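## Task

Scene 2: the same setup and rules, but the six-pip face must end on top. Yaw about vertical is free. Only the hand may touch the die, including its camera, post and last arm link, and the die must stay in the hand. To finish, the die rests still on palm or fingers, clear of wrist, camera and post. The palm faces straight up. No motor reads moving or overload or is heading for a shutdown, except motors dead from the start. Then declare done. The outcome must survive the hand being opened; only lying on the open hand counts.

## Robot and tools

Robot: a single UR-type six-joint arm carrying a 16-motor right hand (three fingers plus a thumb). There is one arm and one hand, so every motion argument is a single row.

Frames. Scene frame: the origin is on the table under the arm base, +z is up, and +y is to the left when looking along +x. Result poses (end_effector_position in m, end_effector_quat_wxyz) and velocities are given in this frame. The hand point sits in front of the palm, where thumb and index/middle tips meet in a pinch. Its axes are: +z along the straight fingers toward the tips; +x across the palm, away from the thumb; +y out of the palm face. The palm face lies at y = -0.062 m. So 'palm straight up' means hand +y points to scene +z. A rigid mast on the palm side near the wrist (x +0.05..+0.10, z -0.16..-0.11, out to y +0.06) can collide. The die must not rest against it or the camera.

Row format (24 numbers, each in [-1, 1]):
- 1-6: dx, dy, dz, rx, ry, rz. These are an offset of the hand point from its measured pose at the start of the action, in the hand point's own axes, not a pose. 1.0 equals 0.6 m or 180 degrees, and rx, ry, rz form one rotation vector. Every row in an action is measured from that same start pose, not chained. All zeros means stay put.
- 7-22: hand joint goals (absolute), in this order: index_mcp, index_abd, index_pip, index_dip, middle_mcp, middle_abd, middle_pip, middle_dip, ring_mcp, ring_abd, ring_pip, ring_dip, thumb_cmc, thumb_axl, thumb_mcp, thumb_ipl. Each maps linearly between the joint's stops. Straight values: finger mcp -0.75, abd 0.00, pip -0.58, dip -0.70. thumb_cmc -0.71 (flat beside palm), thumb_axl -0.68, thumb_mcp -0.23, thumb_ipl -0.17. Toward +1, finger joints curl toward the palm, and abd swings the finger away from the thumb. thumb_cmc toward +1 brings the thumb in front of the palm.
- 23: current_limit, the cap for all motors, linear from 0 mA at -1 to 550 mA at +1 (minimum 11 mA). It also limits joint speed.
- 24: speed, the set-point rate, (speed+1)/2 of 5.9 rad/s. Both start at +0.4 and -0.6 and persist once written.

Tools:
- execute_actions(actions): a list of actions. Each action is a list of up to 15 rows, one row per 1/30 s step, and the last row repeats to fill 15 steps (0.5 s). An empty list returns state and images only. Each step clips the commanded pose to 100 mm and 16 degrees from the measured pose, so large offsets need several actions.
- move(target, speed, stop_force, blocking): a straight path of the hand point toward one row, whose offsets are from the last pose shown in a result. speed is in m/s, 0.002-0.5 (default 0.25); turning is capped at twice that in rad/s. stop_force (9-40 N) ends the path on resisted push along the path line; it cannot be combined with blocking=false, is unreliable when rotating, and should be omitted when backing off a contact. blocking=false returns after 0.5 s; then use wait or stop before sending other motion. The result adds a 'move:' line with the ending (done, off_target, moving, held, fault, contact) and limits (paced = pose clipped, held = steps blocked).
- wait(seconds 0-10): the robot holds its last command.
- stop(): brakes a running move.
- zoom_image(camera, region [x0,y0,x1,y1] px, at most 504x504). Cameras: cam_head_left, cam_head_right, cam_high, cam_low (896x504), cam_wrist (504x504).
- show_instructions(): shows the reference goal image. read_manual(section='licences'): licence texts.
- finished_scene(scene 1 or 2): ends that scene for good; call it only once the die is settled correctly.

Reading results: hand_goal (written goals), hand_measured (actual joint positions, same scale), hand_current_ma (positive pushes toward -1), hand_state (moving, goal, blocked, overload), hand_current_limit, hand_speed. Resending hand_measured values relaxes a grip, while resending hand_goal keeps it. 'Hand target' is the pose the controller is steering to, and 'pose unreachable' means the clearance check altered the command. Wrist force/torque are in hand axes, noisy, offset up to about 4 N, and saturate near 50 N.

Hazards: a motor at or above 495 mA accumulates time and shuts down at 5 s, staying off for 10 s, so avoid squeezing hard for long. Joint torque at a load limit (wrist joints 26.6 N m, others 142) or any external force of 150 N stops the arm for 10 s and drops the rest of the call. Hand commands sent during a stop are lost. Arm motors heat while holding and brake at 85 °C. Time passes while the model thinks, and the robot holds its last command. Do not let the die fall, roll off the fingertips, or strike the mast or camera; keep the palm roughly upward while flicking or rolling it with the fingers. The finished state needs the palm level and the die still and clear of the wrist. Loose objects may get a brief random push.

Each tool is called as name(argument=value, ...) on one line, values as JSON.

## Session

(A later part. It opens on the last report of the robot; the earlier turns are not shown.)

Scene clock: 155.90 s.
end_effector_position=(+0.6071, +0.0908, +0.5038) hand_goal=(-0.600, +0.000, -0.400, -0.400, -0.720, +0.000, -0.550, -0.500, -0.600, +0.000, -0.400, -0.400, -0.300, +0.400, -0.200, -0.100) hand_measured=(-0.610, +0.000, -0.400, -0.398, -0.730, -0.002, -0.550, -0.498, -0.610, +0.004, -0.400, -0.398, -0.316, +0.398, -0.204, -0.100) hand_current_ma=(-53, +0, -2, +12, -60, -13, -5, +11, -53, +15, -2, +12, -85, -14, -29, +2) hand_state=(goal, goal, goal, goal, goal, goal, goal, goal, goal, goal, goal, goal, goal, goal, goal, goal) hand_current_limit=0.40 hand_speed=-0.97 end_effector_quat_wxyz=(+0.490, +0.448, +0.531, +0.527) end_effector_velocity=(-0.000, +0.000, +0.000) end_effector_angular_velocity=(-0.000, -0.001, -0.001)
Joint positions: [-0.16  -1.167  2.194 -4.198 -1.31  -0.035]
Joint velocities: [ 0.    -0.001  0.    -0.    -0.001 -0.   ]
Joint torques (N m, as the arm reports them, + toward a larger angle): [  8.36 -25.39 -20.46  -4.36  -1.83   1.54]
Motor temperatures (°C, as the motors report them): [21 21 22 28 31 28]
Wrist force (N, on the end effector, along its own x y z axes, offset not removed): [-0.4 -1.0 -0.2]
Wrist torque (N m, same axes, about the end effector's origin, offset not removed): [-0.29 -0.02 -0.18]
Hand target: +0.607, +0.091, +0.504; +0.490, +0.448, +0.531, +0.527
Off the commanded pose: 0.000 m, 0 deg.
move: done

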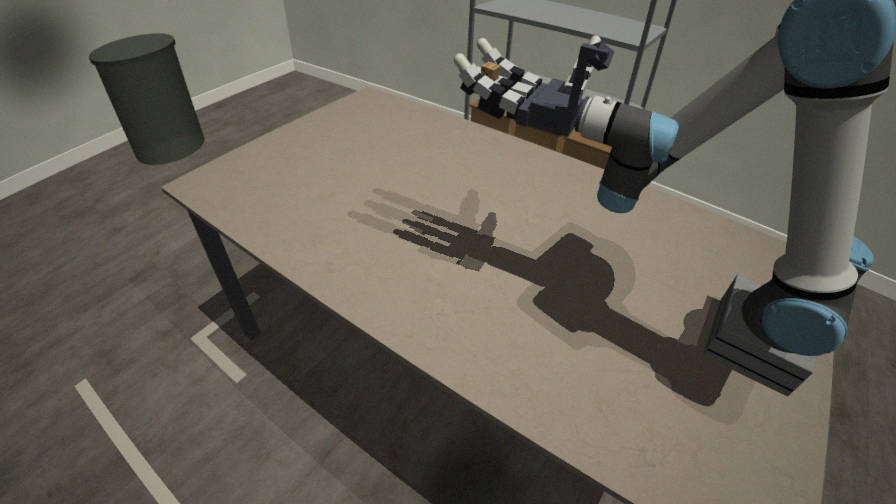

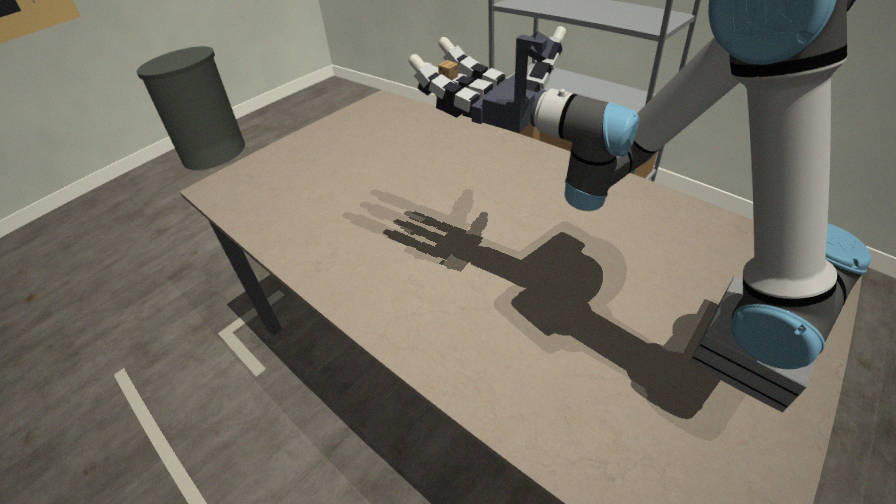

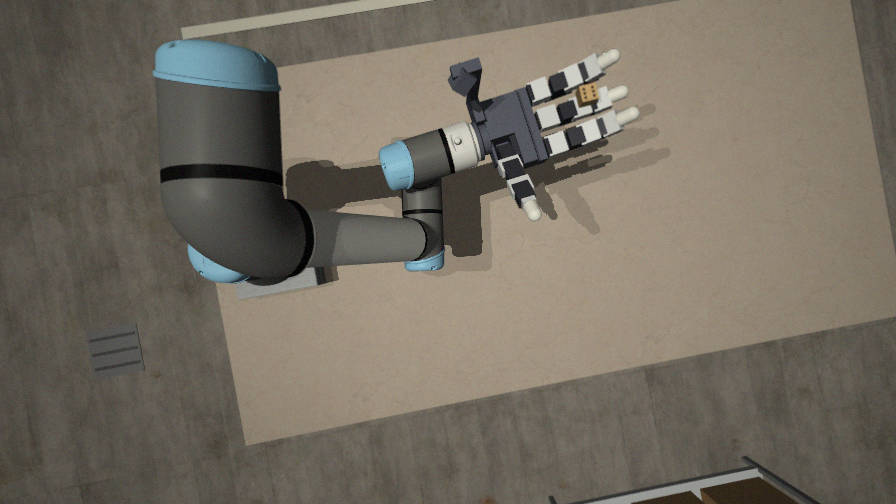

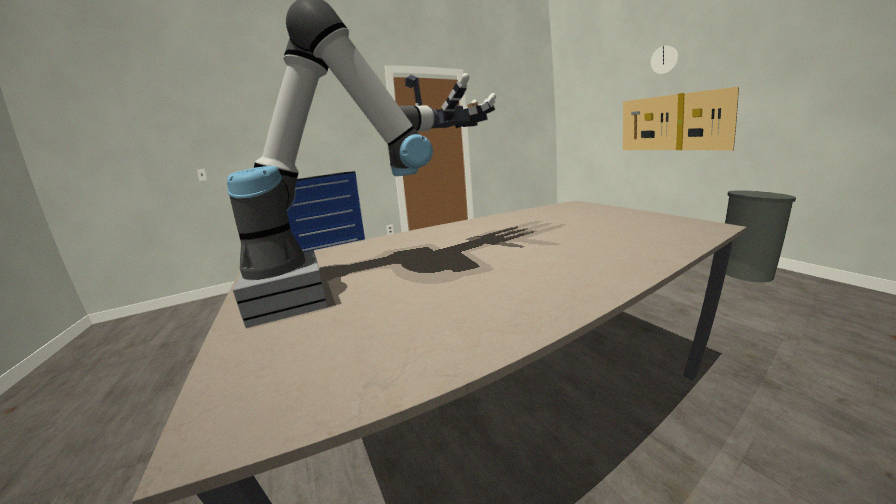

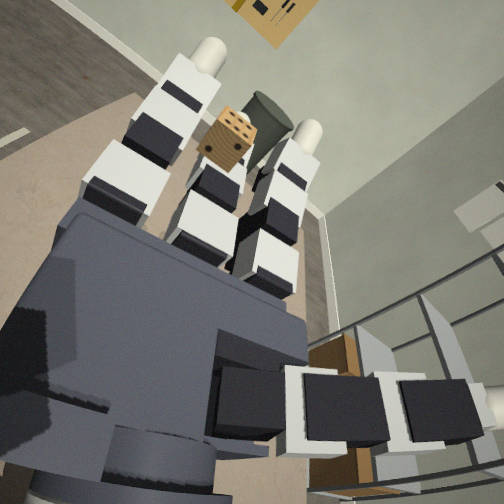

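move(target=[0,0,0,0,0,0,-0.73,0,-0.56,-0.68,-0.74,0,-0.57,-0.68,-0.73,0,-0.56,-0.68,-0.6,-0.3,-0.2,-0.15,0.4,-0.93], speed=0.05)

zoom_image(camera="cam_high", region=[440,30,660,200])

Scene clock: 163.30 s.
end_effector_position=(+0.6071, +0.0908, +0.5038) hand_goal=(-0.730, +0.000, -0.560, -0.680, -0.740, +0.000, -0.570, -0.680, -0.730, +0.000, -0.560, -0.680, -0.600, -0.300, -0.200, -0.150) hand_measured=(-0.740, +0.000, -0.560, -0.678, -0.750, -0.002, -0.570, -0.678, -0.740, +0.004, -0.560, -0.678, -0.610, -0.298, -0.204, -0.150) hand_current_ma=(-54, +0, -3, +11, -61, -13, -5, +11, -54, +15, -3, +11, -50, +13, -29, +4) hand_state=(goal, goal, goal, goal, goal, goal, goal, goal, goal, goal, goal, goal, goal, goal, goal, goal) hand_current_limit=0.40 hand_speed=-0.93 end_effector_quat_wxyz=(+0.490, +0.448, +0.531, +0.527) end_effector_velocity=(-0.000, -0.000, +0.000) end_effector_angular_velocity=(-0.000, -0.001, +0.000)
Joint positions: [-0.16  -1.167  2.194 -4.198 -1.31  -0.035]
Joint velocities: [-0. -0. -0. -0.  0.  0.]
Joint torques (N m, as the arm reports them, + toward a larger angle): [  7.96 -26.1  -19.65  -4.12  -2.12   1.77]
Motor temperatures (°C, as the motors report them): [21 21 22 28 31 28]
Wrist force (N, on the end effector, along its own x y z axes, offset not removed): [-1.4 0.3 -0.5]
Wrist torque (N m, same axes, about the end effector's origin, offset not removed): [-0.08 0.19 -0.11]
Hand target: +0.607, +0.091, +0.504; +0.490, +0.448, +0.531, +0.527
Off the commanded pose: 0.000 m, 0 deg.
move: done

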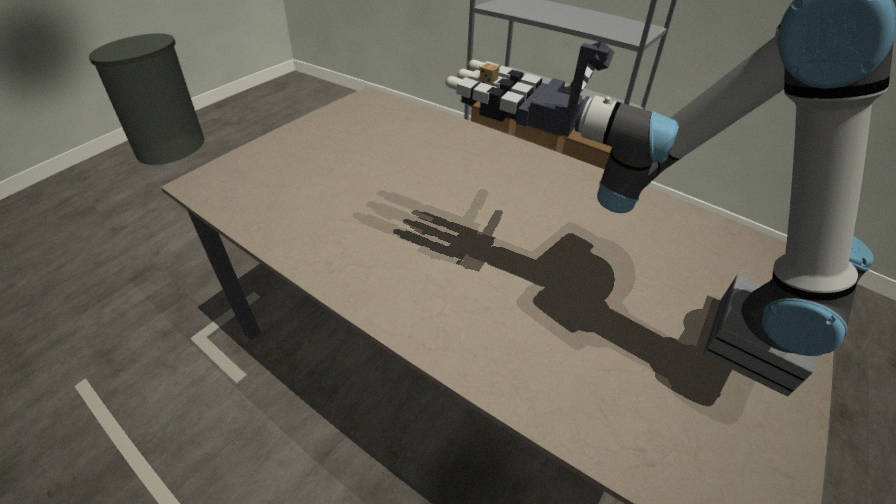

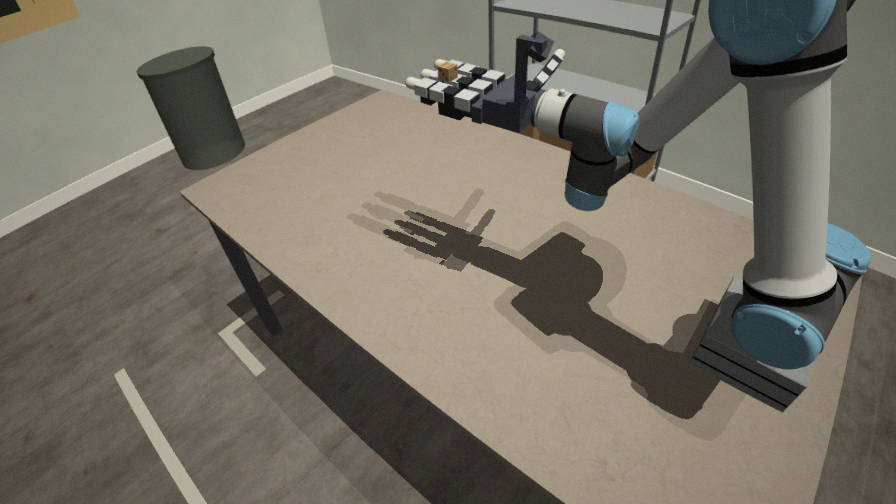

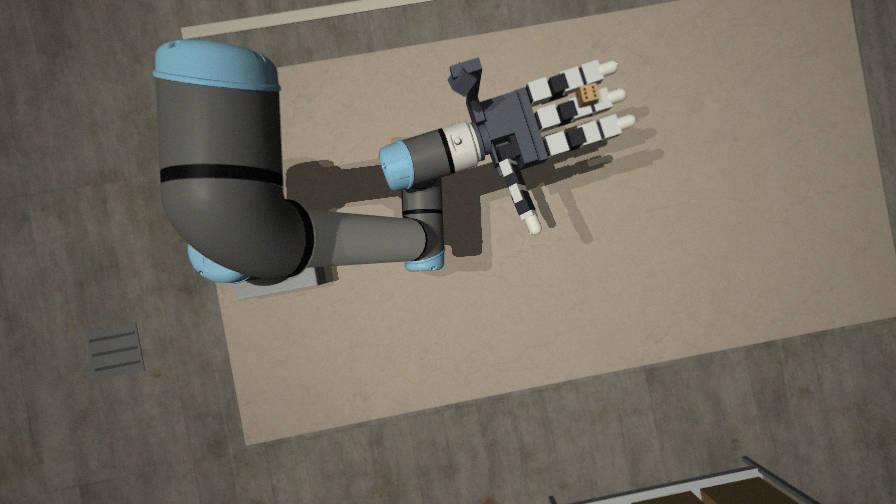

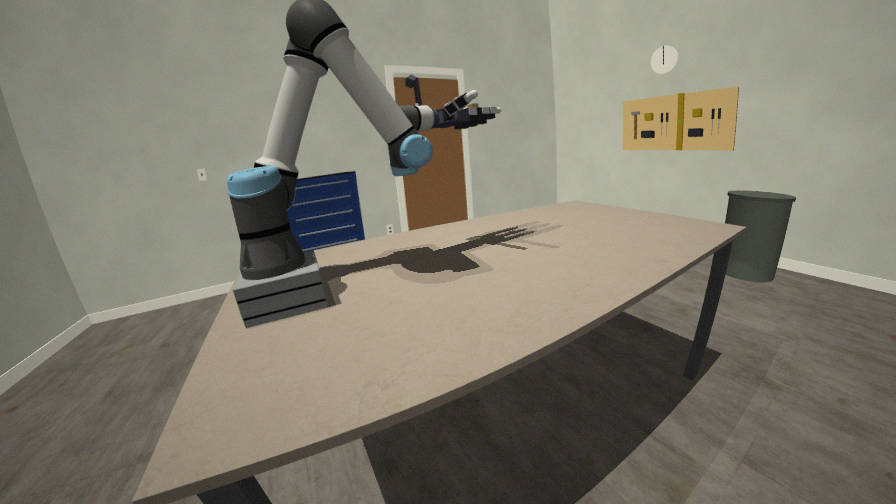

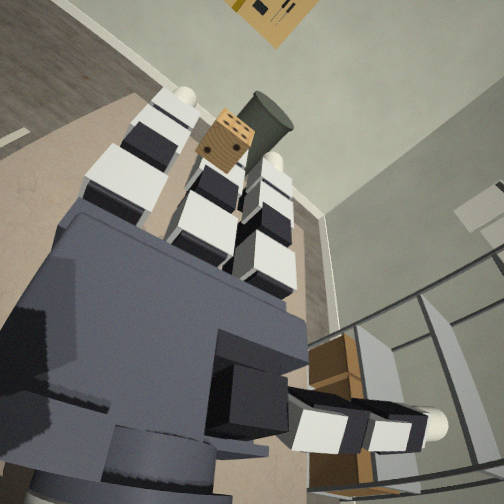

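Region (440, 30, 660, 200) of cam_high's 896x504 image, scaled by 2.291, with more detail than that image has; it fills the top 389 rows of this view, and the rest is white.

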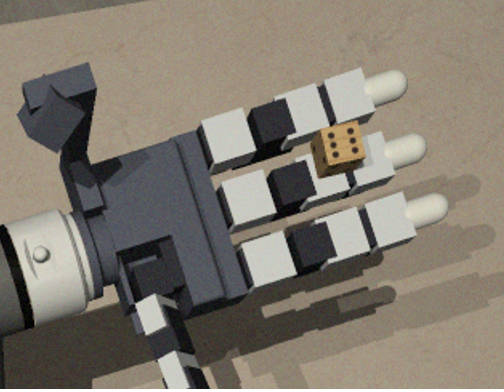

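finished_scene(scene=2)

The scene is finished: the task was done.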